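# Stack the desk carton onto the coffee-table carton stack

## Task

Take the carton that sits on the desk and set it centred on top of the carton stack on the coffee table, with its orientation matching the cartons already there. It must rest there by itself once the robot lets go; support from the robot does not count. At the end the gripper must be open, and both the arm and the hand must be well away from the stack and not over it. The robot must not topple or be left leaning, or the task fails.

## Robot and tools

ROBOT. A Hello Robot Stretch 3 with a single arm. It has a two-wheel drive base (0.33 m long, 0.34 m wide), a lift that moves the arm up and down a mast, and an arm that telescopes out to the robot's RIGHT side. Ending with a wrist (yaw, pitch, roll) and a gripper. The base cannot slide sideways, so reaching further forward means driving. Spinning in place pivots about the point midway between the wheels, 0.05 m behind the front edge. With the arm pulled in and the wrist folded, a spin sweeps a 0.28 m radius; an unfolded, level gripper reaches past that.

FRAMES. Base frame: origin on the floor between the drive wheels, x forward, y left, z up. hand_pose is reported in it, at the spot where closed fingertips meet; with all wrist joints at 0 its x axis is up, y points back along the arm to the mast, z to the rear. Odometry frame is the base frame as it was at the start.

TOOL execute_actions. Argument "actions": a list holding one action or nothing (empty just reports state and images). An action may contain "base", "joints", "contact_limits"; base and joint motions begin together. "base" holds exactly one key: translate_m (metres, -1 to 1, a relative drive from where the base last measured itself, forward positive) or rotate_rad (radians, -3.2 to 3.2, relative turn in place, counter-clockwise/left positive). "joints" is one dictionary of absolute targets by name: lift_m 0 to 1.1 m (arm height); arm_m 0 to 0.52 m (extension); wrist_yaw_rad -1.345 to 4.42 (0 along the arm, positive toward the front, 3.0 folded over the base); wrist_pitch_rad -1.57 to 0.451 (0 level, negative tips fingers down); wrist_roll_rad -2.911 to 2.911 (0 fingers side by side, level); gripper_m -0.089 to 0.179 (larger is wider; the real fingertip gap is about 0.007 less when nearly shut and 0.025 less when wide, zero below 0.007); head_pan_rad -3.953 to 1.73 (0 forward, positive left, -1.57 along the arm); head_tilt_rad -1.53 to 0.419 (negative down). Joints omitted may keep driving to earlier targets. "contact_limits" takes only arm_m: an effort percentage (1 to 100) at which the arm motion halts with contact_stop; lower is gentler, too low halts instantly, and it caps holding force until the next action. "cameras": list of head_camera, nav_camera, wrist_camera or all; omitted/null means all, [] none. Bad keys or values reject the whole call with no motion. If a result reports a stop, later motion calls in the same reply are skipped.

TOOL wait: "seconds" 0 to 10; commands nothing and returns state and images.
TOOL zoom_image: "camera" and "region" [x0, y0, x1, y1] in pixels of that camera's latest full image, top-left origin, at most 504 by 504. Image sizes: head_camera 896x504, nav_camera 672x504 (fisheye), wrist_camera 644x364.
TOOL finished_scene: "scene" is the current scene number; it ends that scene permanently after the last command is held, and reports success.

RESULTS. joint_positions (tolerances: lift and arm ±0.004, wrist yaw/roll ±0.02, pitch ±0.05, gripper ±0.004, head ±0.02). base_status/joint_status: "done" (for the base, wheels turned the full amount even if slipping), "off_target" (stopped short and may still push), "contact_stop", "time_out", "torque_fault" (after these the old target is dropped). Arm and lift stop on firm contact and then go slack until commanded again; a slack lift may sink under load or get pushed up if fingers close on a surface. on_its_own covers uncommanded joints; "held at" is the held target, not the position. motor_effort: percent of max, positive toward higher values, peak in brackets; noisy with fixed bias. Effort outside rest range means pushing or carrying. lidar_m: 12 distances (30 degree sectors, 1st ahead, counter-clockwise: 4th left, 7th behind, 10th right), plane 0.17 m high, 0.15 to 12 m, "-" means nothing; misses glass and thin legs, own parts block some sectors. wrist_depth_mm (45 to 1000) and head_depth_mm (280 to 4000, image sideways): 7x7 grids of median depths. base_odometry from wheels only; turned_by_wheels and turned_by_imu since last result; base_tilt in degrees (forward/right positive, a few degrees of fixed bias). "pictures" lists cameras in image order.

GRIPPING. Close to a gripper_m below the carton width to hold; smaller squeezes harder, but the stall guard eases excess force so it may slip. Open at least 0.02 above the touch value to release. Readings do not confirm a grasp; check images and effort.

SPEED AND SAFETY. Base is fast (0.30 m/s, 1.9 rad/s) only when stowed: lift_m under 0.30, arm_m under 0.03, wrist_yaw_rad above 2.54; otherwise slow. Fold or unfold the wrist only with lift_m between 0.32 and 0.95, wrist_pitch_rad -0.4, roll near 0; once folded lift may go to 0.25. With yaw below -0.4 keep pitch at -0.5 or lower. Pushing against something rigid with the gripper above about 0.45 m can tip the robot; raising the contact limit worsens this, as does a repeat push. Do not drive while holding or hooking something fixed, or when snagged; undo moves in small steps, pull the gripper free, and drop lift to about 0.2 if tipped. Wrist and head have no contact stop, and long hard strain switches a wrist servo off for 10 s. Avoid drops, slams, hard pushes, knocking cartons over; loose objects may occasionally get nudged. The robot keeps its last command between calls while the world continues.

Each tool is called after ">>>" by a JSON object that holds its "op" and its "data", one argument or row to a line.

## Session

>>> {"op": "execute_actions", "data": {
  "actions": []
}}

Scene clock: 0.00 s.
base_odometry: x=+0.000 y=+0.000 heading=+0.000 (m, m, rad; odometry frame)
turned_by_wheels: +0.000 (rad since the last result)
turned_by_imu: +0.000 (rad since the last result)
base_tilt: forward=-1.6 right=+0.2 (deg)
lidar_m: 1.35 1.84 1.88 1.50 1.49 1.59 1.91 1.41 1.94 2.05 1.98 1.70
head_depth_mm: 1893 2825 3269 3229 3278 3092 2148 / 1896 2880 3308 3316 3255 2946 1736 / 1898 2836 3118 3194 3190 1607 1573 / 1900 2874 3024 3055 3026 2953 1562 / 1896 2806 2919 2870 2919 2893 1488 / 1811 2708 2759 2782 2757 2792 1486 / 1738 2654 2655 2681 2695 2656 2133
base_status: not commanded
joint_positions: lift_m=+0.582 arm_m=+0.001 wrist_yaw_rad=+3.084 wrist_pitch_rad=-0.380 wrist_roll_rad=-0.004 gripper_m=+0.037 head_pan_rad=-0.017 head_tilt_rad=+0.000
joint_status: not commanded
motor_effort: left_wheel=+1 right_wheel=-1 lift_m=+38 arm_m=-1 wrist_yaw_rad=+0 wrist_pitch_rad=+10 wrist_roll_rad=+0 gripper_m=+0 head_pan_rad=+1 head_tilt_rad=+2 (%)
hand_pose: x=-0.0080 y=+0.0832 z=+0.6035 quat_wxyz=(+0.154, +0.696, +0.114, +0.692) (m; base frame)
wrist_depth_mm: - - - - - - - / - - - - - - - / - - - - - - - / - - - - - - - / - - - - - - 971 / 852 853 853 820 795 810 818 / 744 728 711 717 725 714 705
pictures: head_camera (sideways: a quarter turn clockwise sets it upright), nav_camera (sideways: a quarter turn counterclockwise sets it upright), wrist_camera
Images, in order (width x height): head_camera 896x504, nav_camera 672x504, wrist_camera 644x364.

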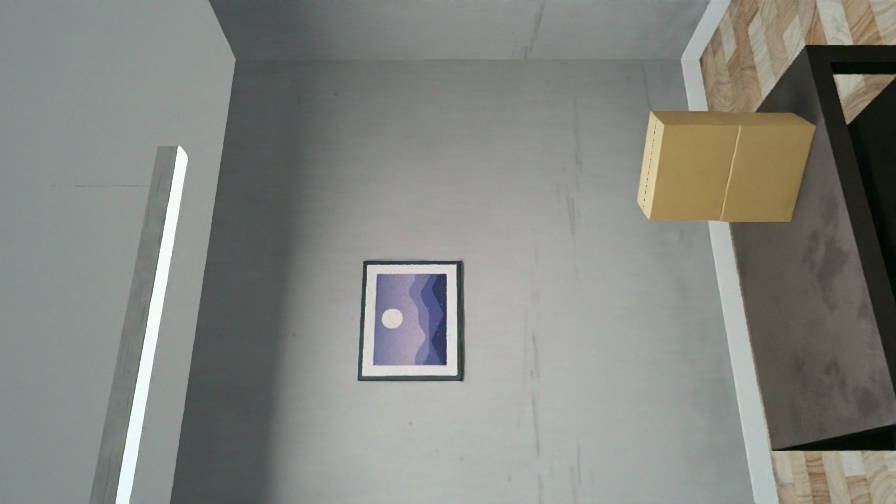

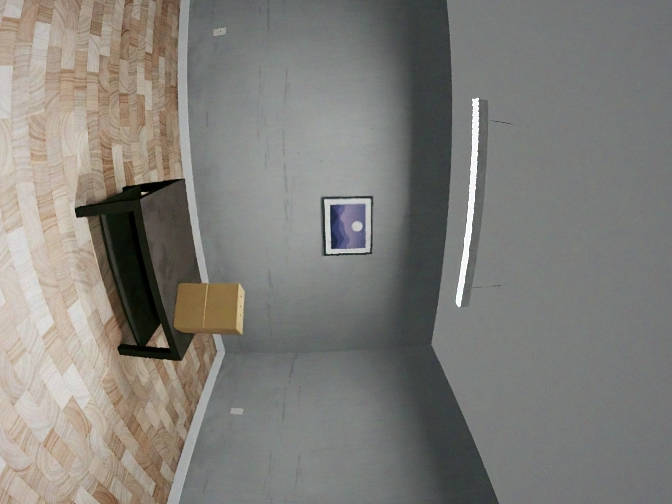

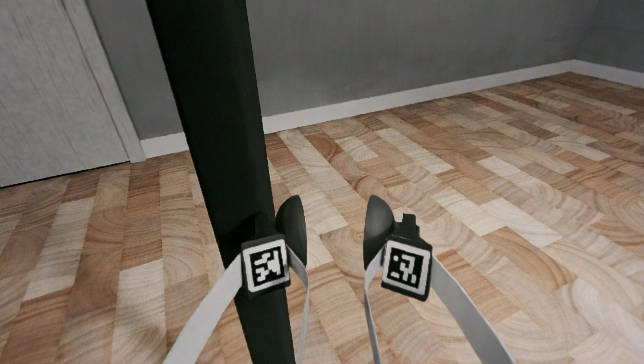

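>>> {"op": "execute_actions", "data": {
  "actions": [
    {"joints":{"head_pan_rad":-1.5,"head_tilt_rad":-0.5}}
  ]
}}

>>> {"op": "execute_actions", "data": {
  "actions": [
    {"joints":{"head_pan_rad":1.5,"head_tilt_rad":-0.5}}
  ]
}}

>>> {"op": "execute_actions", "data": {
  "actions": [
    {"joints":{"head_pan_rad":-3.1,"head_tilt_rad":-0.5}}
  ]
}}

Scene clock: 2.40 s.
base_odometry: x=+0.000 y=+0.000 heading=+0.000 (m, m, rad; odometry frame)
turned_by_wheels: +0.000 (rad since the last result)
turned_by_imu: -0.001 (rad since the last result)
base_tilt: forward=-1.5 right=+0.0 (deg)
lidar_m: 1.35 1.84 1.88 1.50 1.49 1.60 1.91 1.40 1.94 2.05 1.98 1.70
head_depth_mm: 2187 2400 2629 2708 1993 1586 1310 / 2113 2317 2545 2704 1990 1585 1308 / 2063 2272 2472 2576 1988 1579 1316 / 2003 2106 2295 2460 1997 1586 1315 / 1956 2090 2259 2388 1995 1591 1313 / 1901 2024 2166 2331 2015 1578 1317 / 1831 1957 2115 2276 2000 1588 1311
base_status: not commanded
joint_positions: lift_m=+0.582 arm_m=+0.001 wrist_yaw_rad=+3.084 wrist_pitch_rad=-0.380 wrist_roll_rad=-0.004 gripper_m=+0.037 head_pan_rad=-1.493 head_tilt_rad=-0.493
joint_status: all done
motor_effort: left_wheel=+1(1) right_wheel=-1(1) lift_m=+38(38) arm_m=-1(1) wrist_yaw_rad=+1(0) wrist_pitch_rad=+10(10) wrist_roll_rad=+0(0) gripper_m=+0(0) head_pan_rad=-3(41) head_tilt_rad=-3(28) (%)
hand_pose: x=-0.0080 y=+0.0832 z=+0.6035 quat_wxyz=(+0.154, +0.696, +0.114, +0.692) (m; base frame)
wrist_depth_mm: - - - - - - - / - - - - - - - / - - - - - - - / - - - - - - - / - - - - - - 969 / 861 844 867 838 790 816 828 / 714 734 711 722 713 701 707
pictures: head_camera (sideways: a quarter turn clockwise sets it upright), nav_camera (sideways: a quarter turn counterclockwise sets it upright), wrist_camera
Images, in order (width x height): head_camera 896x504, nav_camera 672x504, wrist_camera 644x364.

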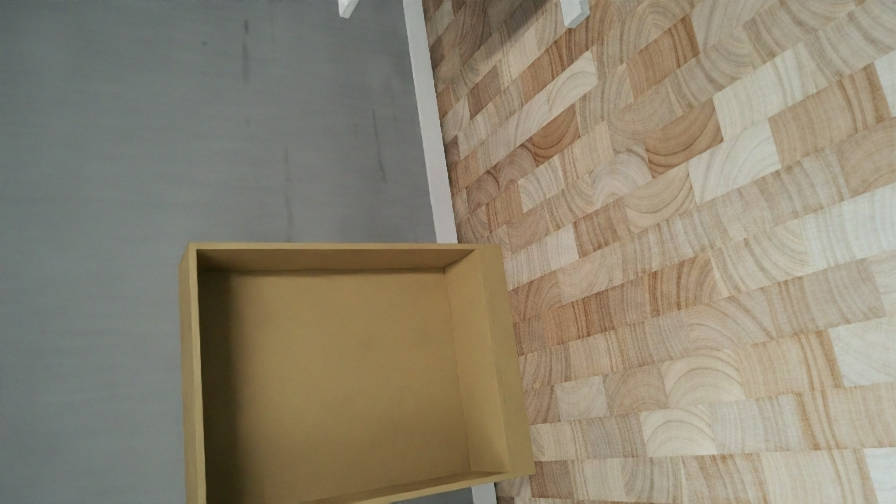

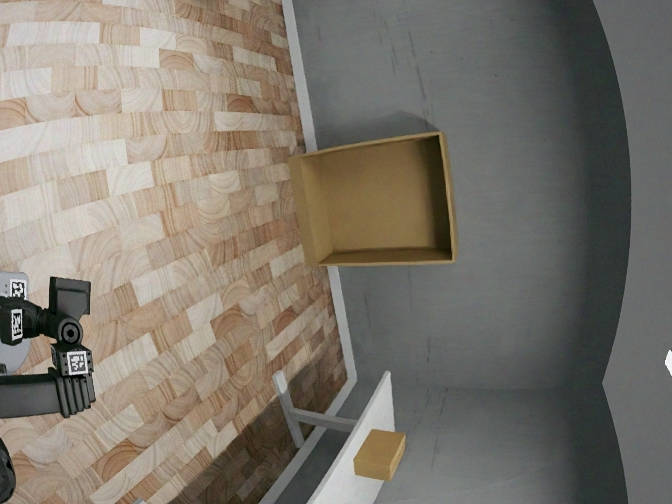

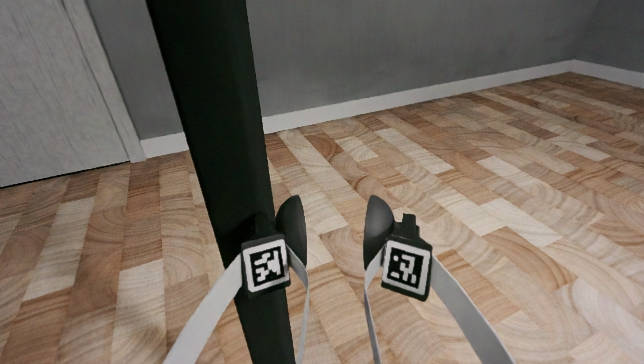

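Scene clock: 4.40 s.
base_odometry: x=+0.000 y=+0.000 heading=+0.000 (m, m, rad; odometry frame)
turned_by_wheels: +0.000 (rad since the last result)
turned_by_imu: +0.000 (rad since the last result)
base_tilt: forward=-1.8 right=+0.0 (deg)
lidar_m: 1.35 1.85 1.87 1.50 1.49 1.60 1.91 1.41 1.94 2.05 1.98 1.70
head_depth_mm: 1591 1757 1976 2234 2001 1585 1313 / 1510 1678 1835 2060 1996 1585 1310 / 1443 1569 1730 1934 1989 1577 1308 / 1384 1495 1638 1813 1918 1589 1312 / 1328 1435 1570 1707 1859 1585 1315 / 1274 1373 1484 1624 1783 1581 1300 / 1212 1309 1410 1544 1692 1584 1304
base_status: not commanded
joint_positions: lift_m=+0.582 arm_m=+0.001 wrist_yaw_rad=+3.084 wrist_pitch_rad=-0.380 wrist_roll_rad=-0.004 gripper_m=+0.037 head_pan_rad=+1.493 head_tilt_rad=-0.494
joint_status: all done
motor_effort: left_wheel=+1(1) right_wheel=-1(1) lift_m=+39(38) arm_m=-1(1) wrist_yaw_rad=-1(0) wrist_pitch_rad=+10(10) wrist_roll_rad=+0(0) gripper_m=+0(0) head_pan_rad=+4(41) head_tilt_rad=-3(2) (%)
hand_pose: x=-0.0080 y=+0.0832 z=+0.6035 quat_wxyz=(+0.154, +0.696, +0.114, +0.692) (m; base frame)
wrist_depth_mm: - - - - - - - / - - - - - - - / - - - - - - - / - - - - - - - / - - - - - - 970 / 850 838 863 855 808 829 825 / 727 736 707 708 711 707 708
pictures: head_camera (sideways: a quarter turn clockwise sets it upright), nav_camera (sideways: a quarter turn counterclockwise sets it upright), wrist_camera
Images, in order (width x height): head_camera 896x504, nav_camera 672x504, wrist_camera 644x364.

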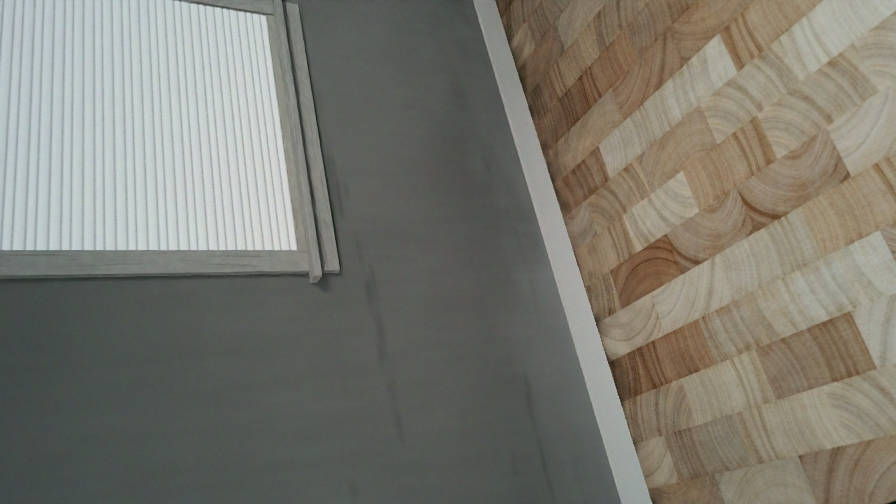

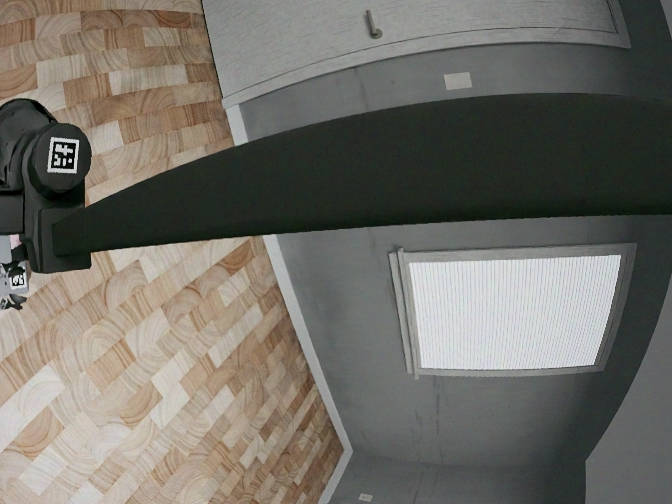

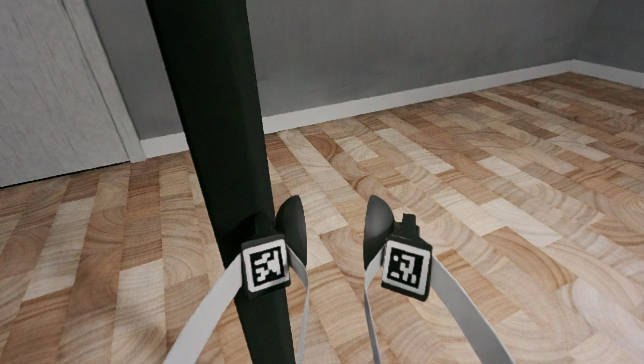

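Scene clock: 7.10 s.
base_odometry: x=+0.000 y=+0.000 heading=+0.000 (m, m, rad; odometry frame)
turned_by_wheels: +0.000 (rad since the last result)
turned_by_imu: -0.001 (rad since the last result)
base_tilt: forward=-1.5 right=+0.2 (deg)
lidar_m: 1.36 1.85 1.88 1.50 1.49 1.59 1.91 1.41 1.93 2.05 1.99 1.70
head_depth_mm: 1869 2058 2238 2403 1980 1586 1306 / 1804 1973 2156 2372 1999 1586 1312 / 1735 1911 2060 2288 1994 1578 1308 / 1683 1825 2007 2208 1983 1582 1316 / 1623 1785 1919 2120 1985 1592 1314 / 1591 1722 1842 2036 1995 1596 1307 / 1544 1662 1771 1275 1853 1550 1310
base_status: not commanded
joint_positions: lift_m=+0.582 arm_m=+0.001 wrist_yaw_rad=+3.084 wrist_pitch_rad=-0.380 wrist_roll_rad=-0.004 gripper_m=+0.037 head_pan_rad=-3.093 head_tilt_rad=-0.494
joint_status: all done
motor_effort: left_wheel=+1(1) right_wheel=-1(1) lift_m=+38(39) arm_m=+0(1) wrist_yaw_rad=+1(1) wrist_pitch_rad=+10(10) wrist_roll_rad=+0(0) gripper_m=+0(0) head_pan_rad=-3(41) head_tilt_rad=-3(2) (%)
hand_pose: x=-0.0080 y=+0.0832 z=+0.6035 quat_wxyz=(+0.154, +0.696, +0.114, +0.692) (m; base frame)
wrist_depth_mm: - - - - - - - / - - - - - - - / - - - - - - - / - - - - - - - / - - - - - - 981 / 843 849 845 831 770 814 816 / 722 731 715 722 705 703 712
pictures: head_camera (sideways: a quarter turn clockwise sets it upright), nav_camera (sideways: a quarter turn counterclockwise sets it upright), wrist_camera
Images, in order (width x height): head_camera 896x504, nav_camera 672x504, wrist_camera 644x364.

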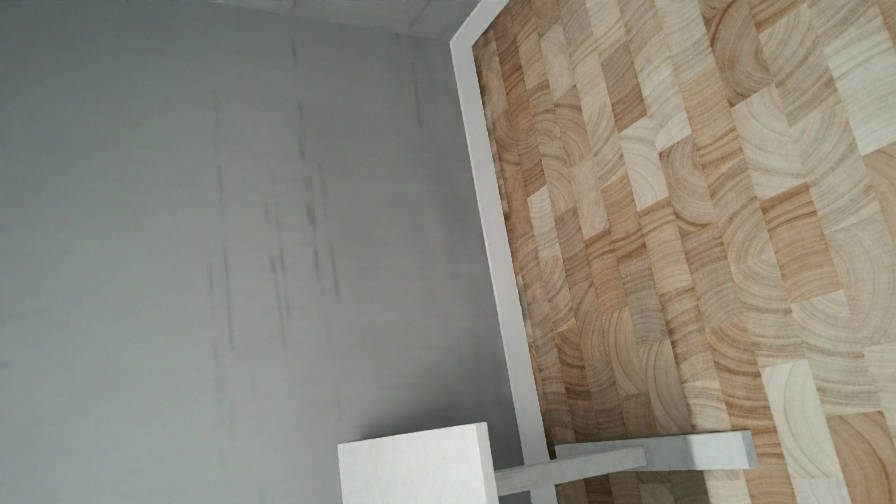

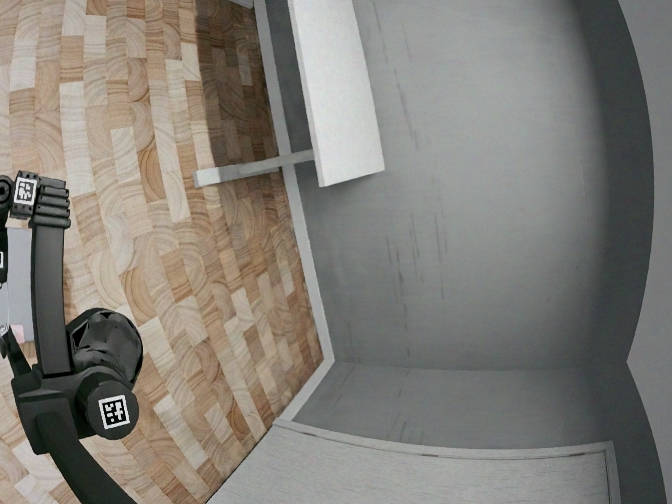

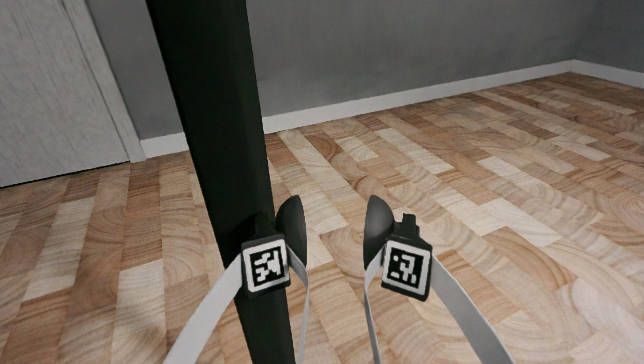

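>>> {"op": "execute_actions", "data": {
  "actions": [
    {"joints":{"head_pan_rad":-2.3,"head_tilt_rad":-0.45}}
  ],
  "cameras": ["head_camera","nav_camera"]
}}

>>> {"op": "execute_actions", "data": {
  "actions": [
    {"joints":{"head_pan_rad":-0.5,"head_tilt_rad":-0.45}}
  ],
  "cameras": ["head_camera","nav_camera"]
}}

Scene clock: 9.07 s.
base_odometry: x=+0.000 y=+0.000 heading=+0.000 (m, m, rad; odometry frame)
turned_by_wheels: +0.000 (rad since the last result)
turned_by_imu: +0.000 (rad since the last result)
base_tilt: forward=-1.6 right=+0.1 (deg)
lidar_m: 1.35 1.85 1.88 1.50 1.49 1.60 1.91 1.40 1.94 2.05 1.99 1.70
head_depth_mm: 1563 1669 1793 1300 1940 1625 1349 / 1641 1775 1834 1387 2096 1639 1343 / 1705 1821 1946 1482 2098 1636 1333 / 1792 1933 2023 1563 2093 1639 1340 / 1869 2042 2087 2436 2104 1632 1347 / 1951 2157 1584 2088 2090 1639 1345 / 2084 2265 2407 2709 2059 1644 1344
base_status: not commanded
joint_positions: lift_m=+0.582 arm_m=+0.001 wrist_yaw_rad=+3.084 wrist_pitch_rad=-0.380 wrist_roll_rad=-0.004 gripper_m=+0.037 head_pan_rad=-2.307 head_tilt_rad=-0.458
joint_status: all done
motor_effort: left_wheel=+1(1) right_wheel=-1(0) lift_m=+39(38) arm_m=-1(1) wrist_yaw_rad=+0(0) wrist_pitch_rad=+10(10) wrist_roll_rad=+0(0) gripper_m=+0(0) head_pan_rad=+4(41) head_tilt_rad=+3(9) (%)
hand_pose: x=-0.0080 y=+0.0832 z=+0.6035 quat_wxyz=(+0.154, +0.696, +0.114, +0.692) (m; base frame)
wrist_depth_mm: - - - - - - - / - - - - - - - / - - - - - - - / - - - - - - - / - - - - - - 959 / 874 847 855 832 783 821 829 / 729 725 694 720 716 711 691
pictures: head_camera (sideways: a quarter turn clockwise sets it upright), nav_camera (sideways: a quarter turn counterclockwise sets it upright)
Images, in order (width x height): head_camera 896x504, nav_camera 672x504.

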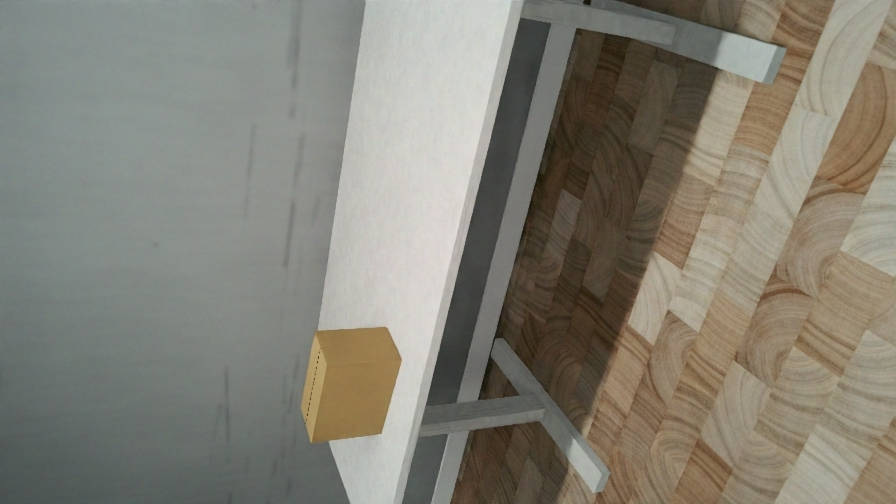

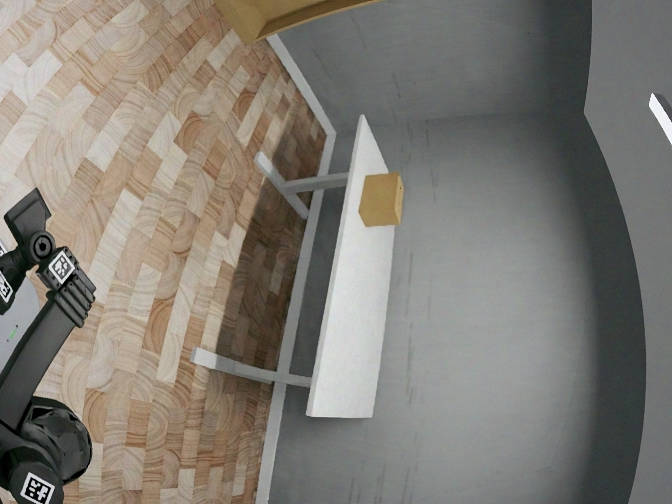

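Scene clock: 10.53 s.
base_odometry: x=+0.000 y=+0.000 heading=+0.000 (m, m, rad; odometry frame)
turned_by_wheels: +0.000 (rad since the last result)
turned_by_imu: +0.000 (rad since the last result)
base_tilt: forward=-1.7 right=+0.2 (deg)
lidar_m: 1.35 1.85 1.87 1.50 1.49 1.60 1.91 1.41 1.94 2.06 1.98 1.70
head_depth_mm: 2006 2136 2292 2463 2101 1630 1338 / 2170 2292 2492 2654 2073 1630 1341 / 2302 2475 2679 2760 2088 1637 1342 / 2484 2690 2935 2953 2101 1649 1347 / 2708 2954 3295 2908 2095 1642 1346 / 2948 3187 3384 2899 1944 1632 1356 / 2841 2994 3125 1663 1859 1633 1341
base_status: not commanded
joint_positions: lift_m=+0.582 arm_m=+0.001 wrist_yaw_rad=+3.084 wrist_pitch_rad=-0.380 wrist_roll_rad=-0.004 gripper_m=+0.037 head_pan_rad=-0.507 head_tilt_rad=-0.458
joint_status: all done
motor_effort: left_wheel=+1(1) right_wheel=+0(0) lift_m=+39(38) arm_m=-1(1) wrist_yaw_rad=+0(1) wrist_pitch_rad=+10(10) wrist_roll_rad=+0(0) gripper_m=+1(0) head_pan_rad=+4(42) head_tilt_rad=+3(3) (%)
hand_pose: x=-0.0080 y=+0.0832 z=+0.6035 quat_wxyz=(+0.154, +0.696, +0.114, +0.692) (m; base frame)
wrist_depth_mm: - - - - - - - / - - - - - - - / - - - - - - - / - - - - - - - / - - - - - - 961 / 856 845 863 845 772 821 823 / 727 740 715 717 715 712 707
pictures: head_camera (sideways: a quarter turn clockwise sets it upright), nav_camera (sideways: a quarter turn counterclockwise sets it upright)
Images, in order (width x height): head_camera 896x504, nav_camera 672x504.

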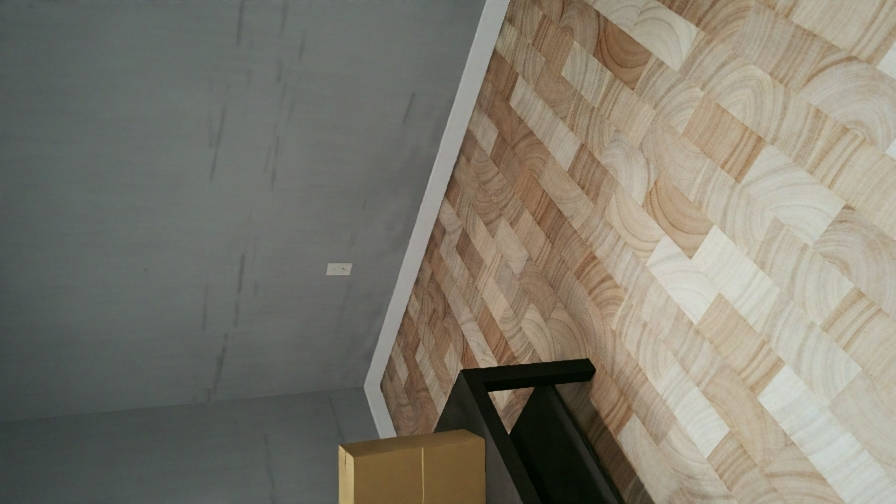

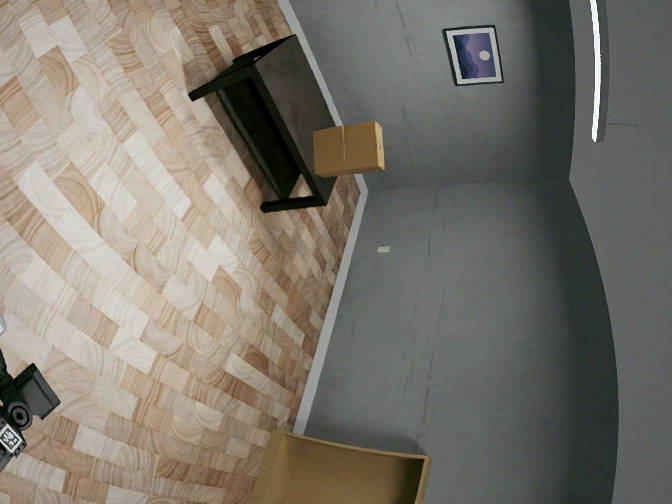

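>>> {"op": "execute_actions", "data": {
  "actions": [
    {"base":{"rotate_rad":-1.773},"joints":{"head_pan_rad":0,"head_tilt_rad":-0.5,"lift_m":0.85,"gripper_m":0.179}}
  ],
  "cameras": []
}}

>>> {"op": "execute_actions", "data": {
  "actions": [
    {"base":{"translate_m":1.0},"joints":{"head_pan_rad":-1.0}}
  ],
  "cameras": ["nav_camera"]
}}

>>> {"op": "execute_actions", "data": {
  "actions": [
    {"base":{"rotate_rad":0.54},"joints":{"head_pan_rad":-1.57,"head_tilt_rad":-0.7}}
  ],
  "cameras": ["nav_camera","head_camera"]
}}

Scene clock: 16.77 s.
base_odometry: x=+0.000 y=+0.000 heading=-1.773 (m, m, rad; odometry frame)
turned_by_wheels: -1.773 (rad since the last result)
turned_by_imu: -1.758 (rad since the last result)
base_tilt: forward=-1.7 right=+0.0 (deg)
lidar_m: 1.94 1.99 2.33 1.70 2.87 2.25 1.57 1.48 1.49 1.99 1.41 1.93
head_depth_mm: 2053 2179 1501 2376 2005 1574 1312 / 2294 2407 1906 2478 2010 1584 1308 / 2449 2583 2778 2677 2000 1568 1313 / 2278 2489 2741 2713 1995 1586 1313 / 2185 2340 2530 2642 2002 1596 1317 / 2032 2184 2355 2473 1991 1580 1315 / 1935 2012 2126 2292 1998 1565 1304
base_status: done
joint_positions: lift_m=+0.850 arm_m=+0.001 wrist_yaw_rad=+3.084 wrist_pitch_rad=-0.381 wrist_roll_rad=-0.004 gripper_m=+0.179 head_pan_rad=-0.007 head_tilt_rad=-0.494
joint_status: all done
motor_effort: left_wheel=+4(9) right_wheel=-3(5) lift_m=+47(49) arm_m=-1(1) wrist_yaw_rad=+1(1) wrist_pitch_rad=+10(10) wrist_roll_rad=+0(0) gripper_m=+0(100) head_pan_rad=+4(36) head_tilt_rad=-3(10) (%)
hand_pose: x=-0.0080 y=+0.0831 z=+0.8708 quat_wxyz=(+0.154, +0.696, +0.114, +0.692) (m; base frame)
wrist_depth_mm: - - - - - - - / - - - - - - - / - - - - - - - / - - - - - - - / - - - - - - - / - - - - - - - / - - - - 990 966 925
pictures: none
No camera images: the call's "cameras" was empty. Leave "cameras" out to get every camera's image.

Scene clock: 28.07 s.
base_odometry: x=-0.201 y=-0.980 heading=-1.773 (m, m, rad; odometry frame)
turned_by_wheels: +0.000 (rad since the last result)
turned_by_imu: +0.003 (rad since the last result)
base_tilt: forward=-1.6 right=+0.2 (deg)
lidar_m: 1.51 1.13 1.35 1.94 3.42 1.97 2.45 2.30 2.02 1.12 1.34 1.00
head_depth_mm: 1105 1207 1314 1212 893 753 1312 / 1114 1208 1319 1219 896 753 1312 / 1112 1214 1323 1213 893 753 1312 / 1111 1215 1328 1219 831 756 1315 / 1117 1215 1336 1213 766 755 1308 / 1117 1209 1336 1213 783 755 1301 / 1120 1214 1332 1215 804 778 1305
base_status: done
joint_positions: lift_m=+0.850 arm_m=+0.001 wrist_yaw_rad=+3.084 wrist_pitch_rad=-0.381 wrist_roll_rad=-0.004 gripper_m=+0.179 head_pan_rad=-0.993 head_tilt_rad=-0.494
joint_status: all done
motor_effort: left_wheel=+4(9) right_wheel=-3(4) lift_m=+47(46) arm_m=-1(1) wrist_yaw_rad=-1(0) wrist_pitch_rad=+10(10) wrist_roll_rad=+0(0) gripper_m=+0(0) head_pan_rad=-3(40) head_tilt_rad=-2(3) (%)
hand_pose: x=-0.0080 y=+0.0831 z=+0.8708 quat_wxyz=(+0.154, +0.696, +0.114, +0.692) (m; base frame)
wrist_depth_mm: - - - - - - - / - - - - - - - / - - - - - - - / - - - - - - - / - - - - - - - / - - - - - - - / - - - - 985 983 947
pictures: nav_camera (sideways: a quarter turn counterclockwise sets it upright)
Images, in order (width x height): nav_camera 672x504.

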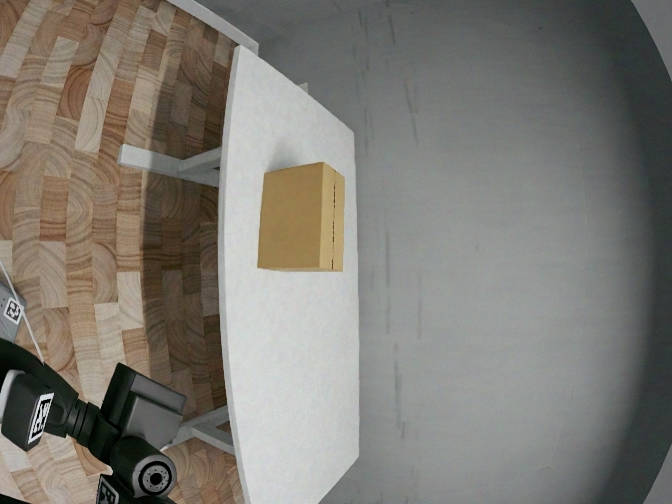

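Scene clock: 29.87 s.
base_odometry: x=-0.201 y=-0.980 heading=-1.233 (m, m, rad; odometry frame)
turned_by_wheels: +0.540 (rad since the last result)
turned_by_imu: +0.535 (rad since the last result)
base_tilt: forward=-1.7 right=+0.1 (deg)
lidar_m: 1.13 1.35 1.96 1.90 2.46 2.43 2.30 1.99 1.12 1.34 1.00 1.51
head_depth_mm: 1150 1277 1157 890 783 1436 - / 1137 1280 1162 892 785 1421 - / 1140 1271 1161 892 787 1399 - / 1130 1268 1163 871 785 1403 - / 1131 1270 797 782 1520 1401 - / 1132 1265 800 793 1507 1363 1186 / 1130 1270 801 806 1351 1363 1182
base_status: done
joint_positions: lift_m=+0.850 arm_m=+0.001 wrist_yaw_rad=+3.084 wrist_pitch_rad=-0.381 wrist_roll_rad=-0.004 gripper_m=+0.179 head_pan_rad=-1.563 head_tilt_rad=-0.691
joint_status: all done
motor_effort: left_wheel=-2(6) right_wheel=+2(5) lift_m=+47(47) arm_m=-1(1) wrist_yaw_rad=+0(1) wrist_pitch_rad=+10(10) wrist_roll_rad=+0(0) gripper_m=+1(1) head_pan_rad=-3(37) head_tilt_rad=-4(19) (%)
hand_pose: x=-0.0080 y=+0.0831 z=+0.8708 quat_wxyz=(+0.154, +0.696, +0.114, +0.692) (m; base frame)
wrist_depth_mm: - - - - - - - / - - - - - - - / - - - - - - - / - - - - - - - / - - - - - - - / - - - - - - - / - - - - 975 954 933
pictures: head_camera (sideways: a quarter turn clockwise sets it upright), nav_camera (sideways: a quarter turn counterclockwise sets it upright)
Images, in order (width x height): head_camera 896x504, nav_camera 672x504.

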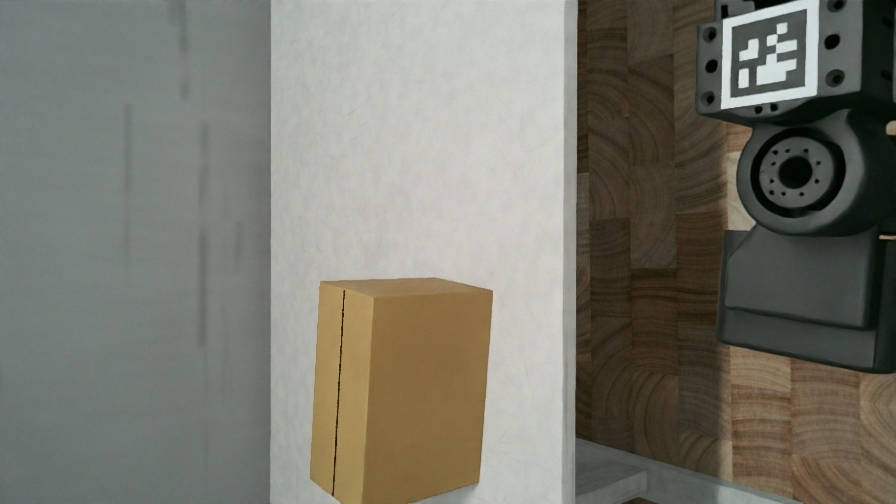

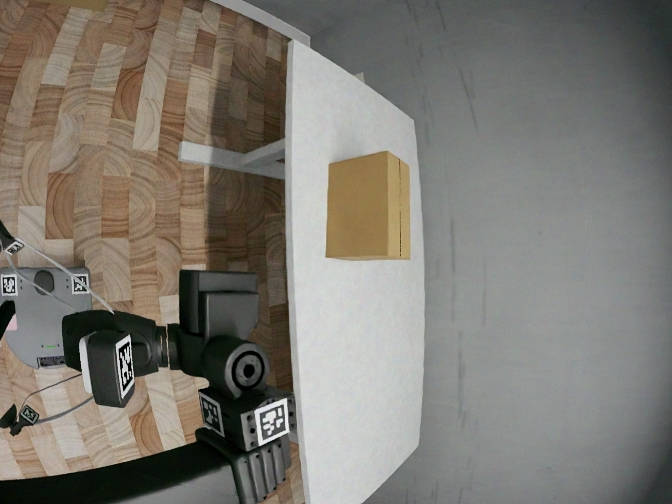

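>>> {"op": "execute_actions", "data": {
  "actions": [
    {"joints":{"lift_m":0.95}}
  ],
  "cameras": []
}}

>>> {"op": "execute_actions", "data": {
  "actions": [
    {"joints":{"wrist_yaw_rad":0}}
  ],
  "cameras": []
}}

>>> {"op": "execute_actions", "data": {
  "actions": [
    {"base":{"translate_m":0.2},"joints":{"lift_m":1.1,"wrist_pitch_rad":-1.57,"wrist_roll_rad":1.57}}
  ],
  "cameras": []
}}

>>> {"op": "execute_actions", "data": {
  "actions": [
    {"joints":{"arm_m":0.35}}
  ]
}}

Scene clock: 33.40 s.
base_odometry: x=-0.201 y=-0.980 heading=-1.233 (m, m, rad; odometry frame)
turned_by_wheels: +0.000 (rad since the last result)
turned_by_imu: -0.001 (rad since the last result)
base_tilt: forward=-1.7 right=+0.0 (deg)
lidar_m: 1.13 1.34 1.96 1.90 2.46 2.43 2.30 2.00 1.12 1.34 1.00 1.52
head_depth_mm: 1144 1280 1163 904 - - 1160 / 1141 1276 1160 891 763 - 1181 / 1133 1270 1157 892 762 - - / 1134 1274 1160 870 757 - 1141 / 1135 1268 798 780 765 - 1162 / 1130 1263 800 793 1506 1396 1155 / 1126 1268 799 803 1356 1367 1180
base_status: not commanded
joint_positions: lift_m=+0.950 arm_m=+0.001 wrist_yaw_rad=+3.084 wrist_pitch_rad=-0.381 wrist_roll_rad=-0.004 gripper_m=+0.179 head_pan_rad=-1.563 head_tilt_rad=-0.691
joint_status: all done
motor_effort: left_wheel=-2(2) right_wheel=+2(2) lift_m=+46(47) arm_m=-1(1) wrist_yaw_rad=+0(1) wrist_pitch_rad=+10(10) wrist_roll_rad=+0(0) gripper_m=+0(0) head_pan_rad=-4(3) head_tilt_rad=-4(4) (%)
hand_pose: x=-0.0081 y=+0.0830 z=+0.9708 quat_wxyz=(+0.154, +0.696, +0.114, +0.692) (m; base frame)
wrist_depth_mm: - - - - - - - / - - - - - - - / - - - - - - - / - - - - - - - / - - - - - - - / - - - - - - - / - - - - - - -
pictures: none
No camera images: the call's "cameras" was empty. Leave "cameras" out to get every camera's image.

Scene clock: 35.93 s.
base_odometry: x=-0.201 y=-0.980 heading=-1.233 (m, m, rad; odometry frame)
turned_by_wheels: +0.000 (rad since the last result)
turned_by_imu: -0.001 (rad since the last result)
base_tilt: forward=-1.7 right=-0.1 (deg)
lidar_m: 1.13 1.35 1.96 1.90 2.46 2.43 2.29 1.99 1.12 1.34 1.00 1.51
head_depth_mm: 1140 1275 1164 908 - - - / 1136 1282 1157 892 - - - / 1135 1272 1163 939 - - - / 1131 1275 1165 889 784 1339 1187 / 1125 1272 798 774 1515 1372 1183 / 1134 1271 798 792 1505 1379 1187 / 1130 1265 805 808 1361 1362 1182
base_status: not commanded
joint_positions: lift_m=+0.950 arm_m=+0.001 wrist_yaw_rad=+0.003 wrist_pitch_rad=-0.381 wrist_roll_rad=-0.004 gripper_m=+0.179 head_pan_rad=-1.563 head_tilt_rad=-0.691
joint_status: all done
motor_effort: left_wheel=-2(2) right_wheel=+2(2) lift_m=+46(47) arm_m=-1(1) wrist_yaw_rad=-4(2) wrist_pitch_rad=+10(10) wrist_roll_rad=+0(0) gripper_m=+0(0) head_pan_rad=-4(3) head_tilt_rad=-4(4) (%)
hand_pose: x=-0.0207 y=-0.3744 z=+0.9708 quat_wxyz=(+0.696, +0.136, -0.692, -0.133) (m; base frame)
wrist_depth_mm: 946 953 966 963 999 942 - / - - - - - - - / - 467 444 832 830 822 814 / 656 506 474 631 624 622 619 / 522 530 516 510 510 500 519 / 467 - 465 456 452 450 435 / - - - - - - -
pictures: none
No camera images: the call's "cameras" was empty. Leave "cameras" out to get every camera's image.

Scene clock: 39.50 s.
base_odometry: x=-0.134 y=-1.168 heading=-1.233 (m, m, rad; odometry frame)
turned_by_wheels: +0.000 (rad since the last result)
turned_by_imu: +0.000 (rad since the last result)
base_tilt: forward=-1.6 right=+0.0 (deg)
lidar_m: 0.93 1.19 1.69 1.89 3.52 2.64 2.50 1.25 1.26 1.34 0.92 1.30
head_depth_mm: - - - - - - 1160 / - - - - - - - / - 1245 - - - - - / 1132 1258 799 789 - - 1146 / 1128 1256 1170 818 786 - 1161 / 1121 1260 1166 891 788 1337 1184 / 1120 1255 1158 890 787 1367 1189
base_status: done
joint_positions: lift_m=+1.100 arm_m=+0.001 wrist_yaw_rad=+0.003 wrist_pitch_rad=-1.562 wrist_roll_rad=+1.566 gripper_m=+0.179 head_pan_rad=-1.563 head_tilt_rad=-0.691
joint_status: all done
motor_effort: left_wheel=-2(3) right_wheel=+2(5) lift_m=+47(47) arm_m=-1(1) wrist_yaw_rad=-2(3) wrist_pitch_rad=-5(10) wrist_roll_rad=+1(2) gripper_m=+0(1) head_pan_rad=-3(4) head_tilt_rad=-4(4) (%)
hand_pose: x=-0.0216 y=-0.1234 z=+0.9820 quat_wxyz=(+0.003, +0.003, -0.710, -0.704) (m; base frame)
wrist_depth_mm: - - - - - - - / - - - - - - - / - - - - - - - / 449 - - - - - - / 457 - - - - - - / 473 - - - - - - / 496 - - - - - -
pictures: none
No camera images: the call's "cameras" was empty. Leave "cameras" out to get every camera's image.

Scene clock: 43.27 s.
base_odometry: x=-0.134 y=-1.168 heading=-1.233 (m, m, rad; odometry frame)
turned_by_wheels: +0.000 (rad since the last result)
turned_by_imu: -0.001 (rad since the last result)
base_tilt: forward=-1.6 right=+0.0 (deg)
lidar_m: 0.93 1.18 1.69 1.89 3.51 2.64 2.50 1.26 1.26 1.33 0.92 1.30
head_depth_mm: 1147 1276 1159 891 787 1373 1183 / 1167 1315 1158 833 786 1370 1173 / - - 795 773 785 1365 1179 / 1123 1308 798 785 785 1370 1180 / 1124 1257 1161 816 783 1378 1183 / 1127 1256 1165 892 786 1337 1179 / 1123 1257 1163 893 786 1363 1184
base_status: not commanded
joint_positions: lift_m=+1.100 arm_m=+0.350 wrist_yaw_rad=+0.002 wrist_pitch_rad=-1.563 wrist_roll_rad=+1.567 gripper_m=+0.179 head_pan_rad=-1.563 head_tilt_rad=-0.691
joint_status: all done
motor_effort: left_wheel=-2(2) right_wheel=+2(2) lift_m=+47(47) arm_m=+6(4) wrist_yaw_rad=-2(2) wrist_pitch_rad=-4(5) wrist_roll_rad=+1(1) gripper_m=+0(0) head_pan_rad=-3(3) head_tilt_rad=-4(4) (%)
hand_pose: x=-0.0216 y=-0.4722 z=+0.9820 quat_wxyz=(+0.002, +0.002, -0.710, -0.705) (m; base frame)
wrist_depth_mm: 386 384 381 - - - - / 229 273 392 - - - - / 238 279 408 - - - - / 244 284 422 - - - - / 254 337 441 - - - - / 264 360 454 - - - - / 383 479 481 - - - -
pictures: head_camera (sideways: a quarter turn clockwise sets it upright), nav_camera (sideways: a quarter turn counterclockwise sets it upright), wrist_camera
Images, in order (width x height): head_camera 896x504, nav_camera 672x504, wrist_camera 644x364.

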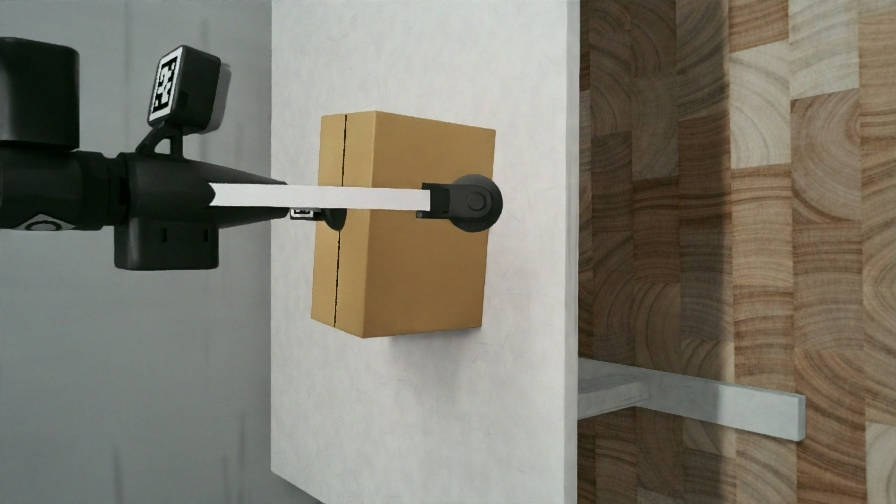

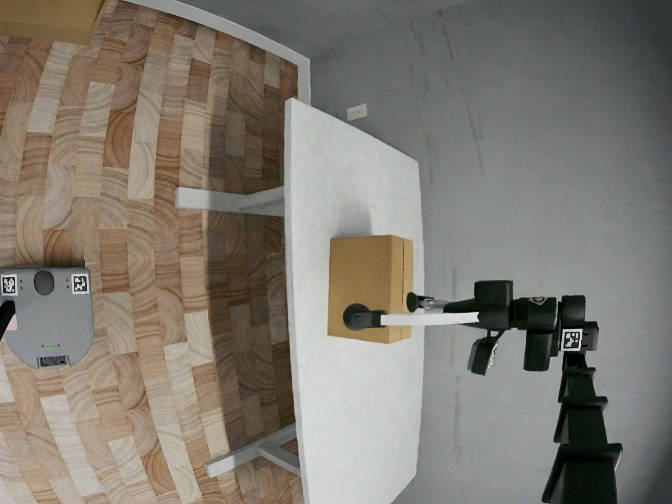

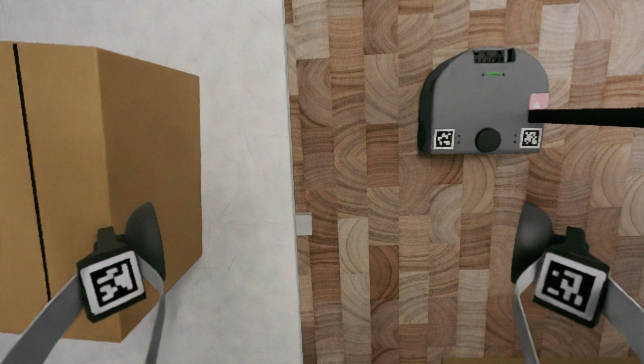

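>>> {"op": "execute_actions", "data": {
  "actions": [
    {"joints":{"arm_m":0.0}}
  ],
  "cameras": []
}}

>>> {"op": "execute_actions", "data": {
  "actions": [
    {"base":{"rotate_rad":0.6}}
  ],
  "cameras": []
}}

>>> {"op": "execute_actions", "data": {
  "actions": [
    {"base":{"translate_m":-0.25}}
  ],
  "cameras": []
}}

>>> {"op": "execute_actions", "data": {
  "actions": [
    {"base":{"rotate_rad":-0.6}}
  ],
  "cameras": []
}}

>>> {"op": "execute_actions", "data": {
  "actions": [
    {"base":{"translate_m":0.206},"joints":{"arm_m":0.33}}
  ]
}}

Scene clock: 48.83 s.
base_odometry: x=-0.134 y=-1.168 heading=-1.233 (m, m, rad; odometry frame)
turned_by_wheels: +0.000 (rad since the last result)
turned_by_imu: -0.001 (rad since the last result)
base_tilt: forward=-1.6 right=+0.0 (deg)
lidar_m: 0.93 1.19 1.69 1.90 3.49 2.64 2.50 1.26 1.26 1.33 0.91 1.30
head_depth_mm: - - - - - - 1161 / - - - - - - - / - 1242 - - - - - / 1126 1265 797 791 - - 1154 / 1127 1260 1163 817 786 - 1156 / 1126 1263 1168 891 789 1337 1183 / 1127 1257 1165 894 788 1377 1181
base_status: not commanded
joint_positions: lift_m=+1.100 arm_m=+0.001 wrist_yaw_rad=+0.002 wrist_pitch_rad=-1.563 wrist_roll_rad=+1.567 gripper_m=+0.179 head_pan_rad=-1.563 head_tilt_rad=-0.691
joint_status: all done
motor_effort: left_wheel=-2(2) right_wheel=+2(2) lift_m=+47(47) arm_m=-6(6) wrist_yaw_rad=-1(1) wrist_pitch_rad=-4(4) wrist_roll_rad=+1(1) gripper_m=+0(1) head_pan_rad=-3(2) head_tilt_rad=-4(4) (%)
hand_pose: x=-0.0216 y=-0.1234 z=+0.9820 quat_wxyz=(+0.002, +0.002, -0.710, -0.705) (m; base frame)
wrist_depth_mm: - - - - - - - / - - - - - - - / - - - - - - - / 448 - - - - - - / 460 - - - - - - / 467 - - - - - - / 495 - - - - - -
pictures: none
No camera images: the call's "cameras" was empty. Leave "cameras" out to get every camera's image.

Scene clock: 50.77 s.
base_odometry: x=-0.134 y=-1.168 heading=-0.633 (m, m, rad; odometry frame)
turned_by_wheels: +0.600 (rad since the last result)
turned_by_imu: +0.594 (rad since the last result)
base_tilt: forward=-1.7 right=+0.0 (deg)
lidar_m: 1.19 1.82 1.89 2.05 2.59 2.50 1.26 1.37 0.92 0.92 1.27 0.93
head_depth_mm: - - - - - - 1156 / - - - - - - - / - 1411 - - - - - / 1356 1529 1744 905 - - 1147 / 1455 1650 1866 2005 1777 - 1162 / 1475 1621 1785 1894 1637 1370 1183 / 1340 1444 1566 1730 1628 1379 1183
base_status: done
joint_positions: lift_m=+1.100 arm_m=+0.001 wrist_yaw_rad=+0.002 wrist_pitch_rad=-1.563 wrist_roll_rad=+1.567 gripper_m=+0.179 head_pan_rad=-1.563 head_tilt_rad=-0.691
joint_status: not commanded
motor_effort: left_wheel=-2(7) right_wheel=+2(4) lift_m=+47(47) arm_m=-6(6) wrist_yaw_rad=-2(1) wrist_pitch_rad=-4(4) wrist_roll_rad=+1(1) gripper_m=+1(1) head_pan_rad=-4(4) head_tilt_rad=-4(4) (%)
hand_pose: x=-0.0216 y=-0.1234 z=+0.9820 quat_wxyz=(+0.002, +0.002, -0.710, -0.705) (m; base frame)
wrist_depth_mm: - - - - - - - / 942 - - - - - - / - - - - - - - / - - - - - - - / - - - - - - - / - - - - - - - / - - - - - - -
pictures: none
No camera images: the call's "cameras" was empty. Leave "cameras" out to get every camera's image.

Scene clock: 54.60 s.
base_odometry: x=-0.336 y=-1.020 heading=-0.633 (m, m, rad; odometry frame)
turned_by_wheels: +0.000 (rad since the last result)
turned_by_imu: -0.002 (rad since the last result)
base_tilt: forward=-1.6 right=+0.0 (deg)
lidar_m: 1.44 2.13 2.04 2.12 2.37 2.29 1.01 1.04 1.20 0.89 1.49 1.14
head_depth_mm: - - - - - - 1160 / - - - - - - - / - 1266 - - - - - / 1219 1363 1162 895 - - 1146 / 1296 1467 1633 891 785 - 1167 / 1394 1583 1847 896 1577 1367 1185 / 1502 1673 1857 1894 1624 1371 1183
base_status: done
joint_positions: lift_m=+1.100 arm_m=+0.001 wrist_yaw_rad=+0.002 wrist_pitch_rad=-1.563 wrist_roll_rad=+1.567 gripper_m=+0.179 head_pan_rad=-1.563 head_tilt_rad=-0.691
joint_status: not commanded
motor_effort: left_wheel=-1(9) right_wheel=+1(2) lift_m=+47(46) arm_m=-7(6) wrist_yaw_rad=-1(1) wrist_pitch_rad=-4(4) wrist_roll_rad=+1(1) gripper_m=+0(1) head_pan_rad=-3(2) head_tilt_rad=-4(4) (%)
hand_pose: x=-0.0216 y=-0.1234 z=+0.9820 quat_wxyz=(+0.002, +0.002, -0.710, -0.705) (m; base frame)
wrist_depth_mm: 383 391 - - - - - / 405 404 - - - - - / 420 - - - - - - / 433 - - - - - - / 456 - - - - - - / 474 - - - - - - / - - - - - - -
pictures: none
No camera images: the call's "cameras" was empty. Leave "cameras" out to get every camera's image.

Scene clock: 56.53 s.
base_odometry: x=-0.336 y=-1.020 heading=-1.233 (m, m, rad; odometry frame)
turned_by_wheels: -0.600 (rad since the last result)
turned_by_imu: -0.595 (rad since the last result)
base_tilt: forward=-1.5 right=-0.1 (deg)
lidar_m: 1.14 1.43 1.98 2.04 2.59 2.42 2.29 1.78 1.01 1.20 0.89 1.52
head_depth_mm: - - - - - - 1149 / - - - - - - - / - 1118 - - - - - / 1018 1140 1164 893 - - 1144 / 1015 1131 1169 644 676 - 1159 / 1005 1134 1165 633 684 1282 1179 / 1009 1128 1160 645 696 1282 1178
base_status: done
joint_positions: lift_m=+1.100 arm_m=+0.001 wrist_yaw_rad=+0.002 wrist_pitch_rad=-1.563 wrist_roll_rad=+1.567 gripper_m=+0.179 head_pan_rad=-1.563 head_tilt_rad=-0.691
joint_status: not commanded
motor_effort: left_wheel=+4(9) right_wheel=-3(4) lift_m=+47(47) arm_m=-6(6) wrist_yaw_rad=-1(2) wrist_pitch_rad=-4(4) wrist_roll_rad=+1(1) gripper_m=+0(0) head_pan_rad=-3(3) head_tilt_rad=-4(4) (%)
hand_pose: x=-0.0216 y=-0.1234 z=+0.9820 quat_wxyz=(+0.002, +0.002, -0.710, -0.705) (m; base frame)
wrist_depth_mm: 393 - - - - - - / 404 - - - - - - / 419 426 - - - - - / 434 442 - - - - - / 452 - - - - - - / 391 - - - - - - / 457 482 - - - - -
pictures: none
No camera images: the call's "cameras" was empty. Leave "cameras" out to get every camera's image.

Scene clock: 60.17 s.
base_odometry: x=-0.268 y=-1.215 heading=-1.233 (m, m, rad; odometry frame)
turned_by_wheels: +0.000 (rad since the last result)
turned_by_imu: +0.000 (rad since the last result)
base_tilt: forward=-1.5 right=+0.0 (deg)
lidar_m: 0.94 1.23 1.70 2.03 3.65 2.63 2.49 1.16 1.25 1.19 0.79 1.31
head_depth_mm: 1024 1132 1160 886 722 1286 1184 / 1047 1097 1164 654 686 1282 1182 / - - 1143 633 684 1283 1178 / 1001 1156 1161 635 684 1286 1182 / 1008 1126 1157 646 699 1281 1179 / 1001 1121 1168 889 722 1252 1181 / 1001 1121 1164 890 722 1286 1181
base_status: done
joint_positions: lift_m=+1.100 arm_m=+0.330 wrist_yaw_rad=+0.002 wrist_pitch_rad=-1.563 wrist_roll_rad=+1.567 gripper_m=+0.179 head_pan_rad=-1.563 head_tilt_rad=-0.691
joint_status: all done
motor_effort: left_wheel=+4(10) right_wheel=-3(5) lift_m=+47(47) arm_m=+5(6) wrist_yaw_rad=-1(1) wrist_pitch_rad=-4(4) wrist_roll_rad=+1(1) gripper_m=+0(0) head_pan_rad=-2(3) head_tilt_rad=-4(4) (%)
hand_pose: x=-0.0216 y=-0.4521 z=+0.9820 quat_wxyz=(+0.002, +0.002, -0.710, -0.705) (m; base frame)
wrist_depth_mm: 392 383 382 379 - - - / 402 226 225 389 - - - / 421 234 232 402 - - - / 432 244 241 417 - - - / 453 251 250 435 - - - / 463 264 263 454 - - - / 485 482 278 472 - - -
pictures: head_camera (sideways: a quarter turn clockwise sets it upright), nav_camera (sideways: a quarter turn counterclockwise sets it upright), wrist_camera
Images, in order (width x height): head_camera 896x504, nav_camera 672x504, wrist_camera 644x364.

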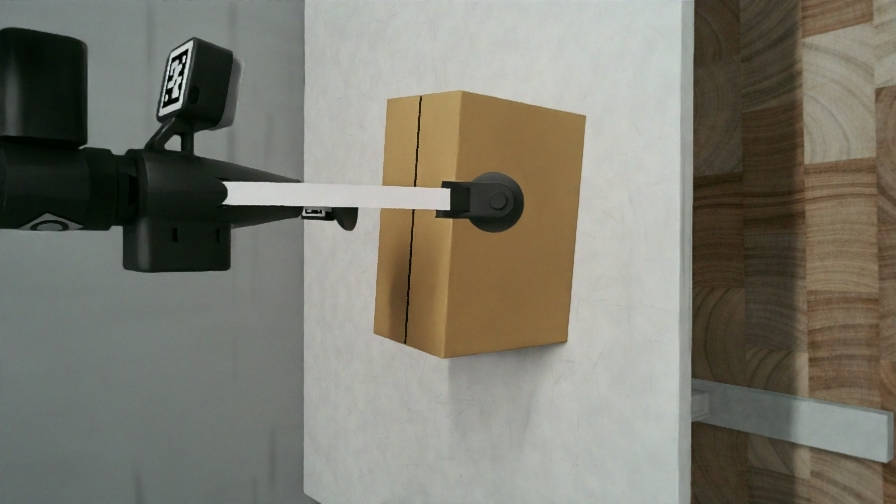

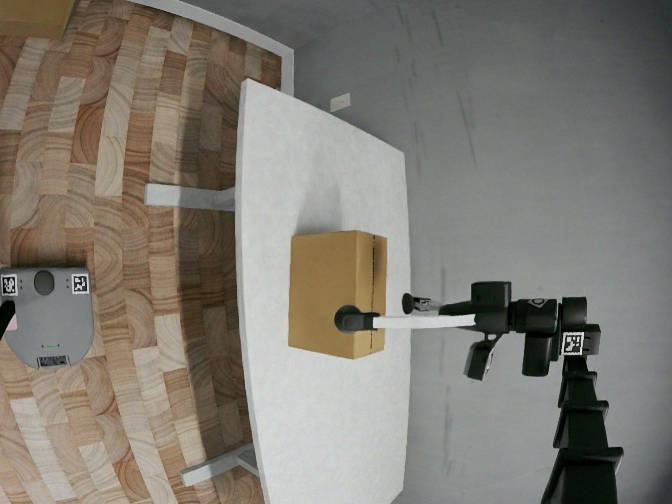

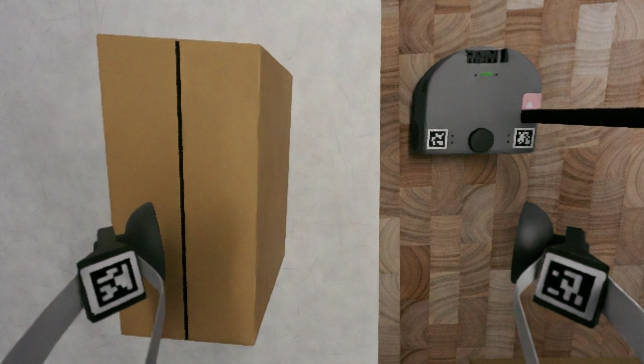

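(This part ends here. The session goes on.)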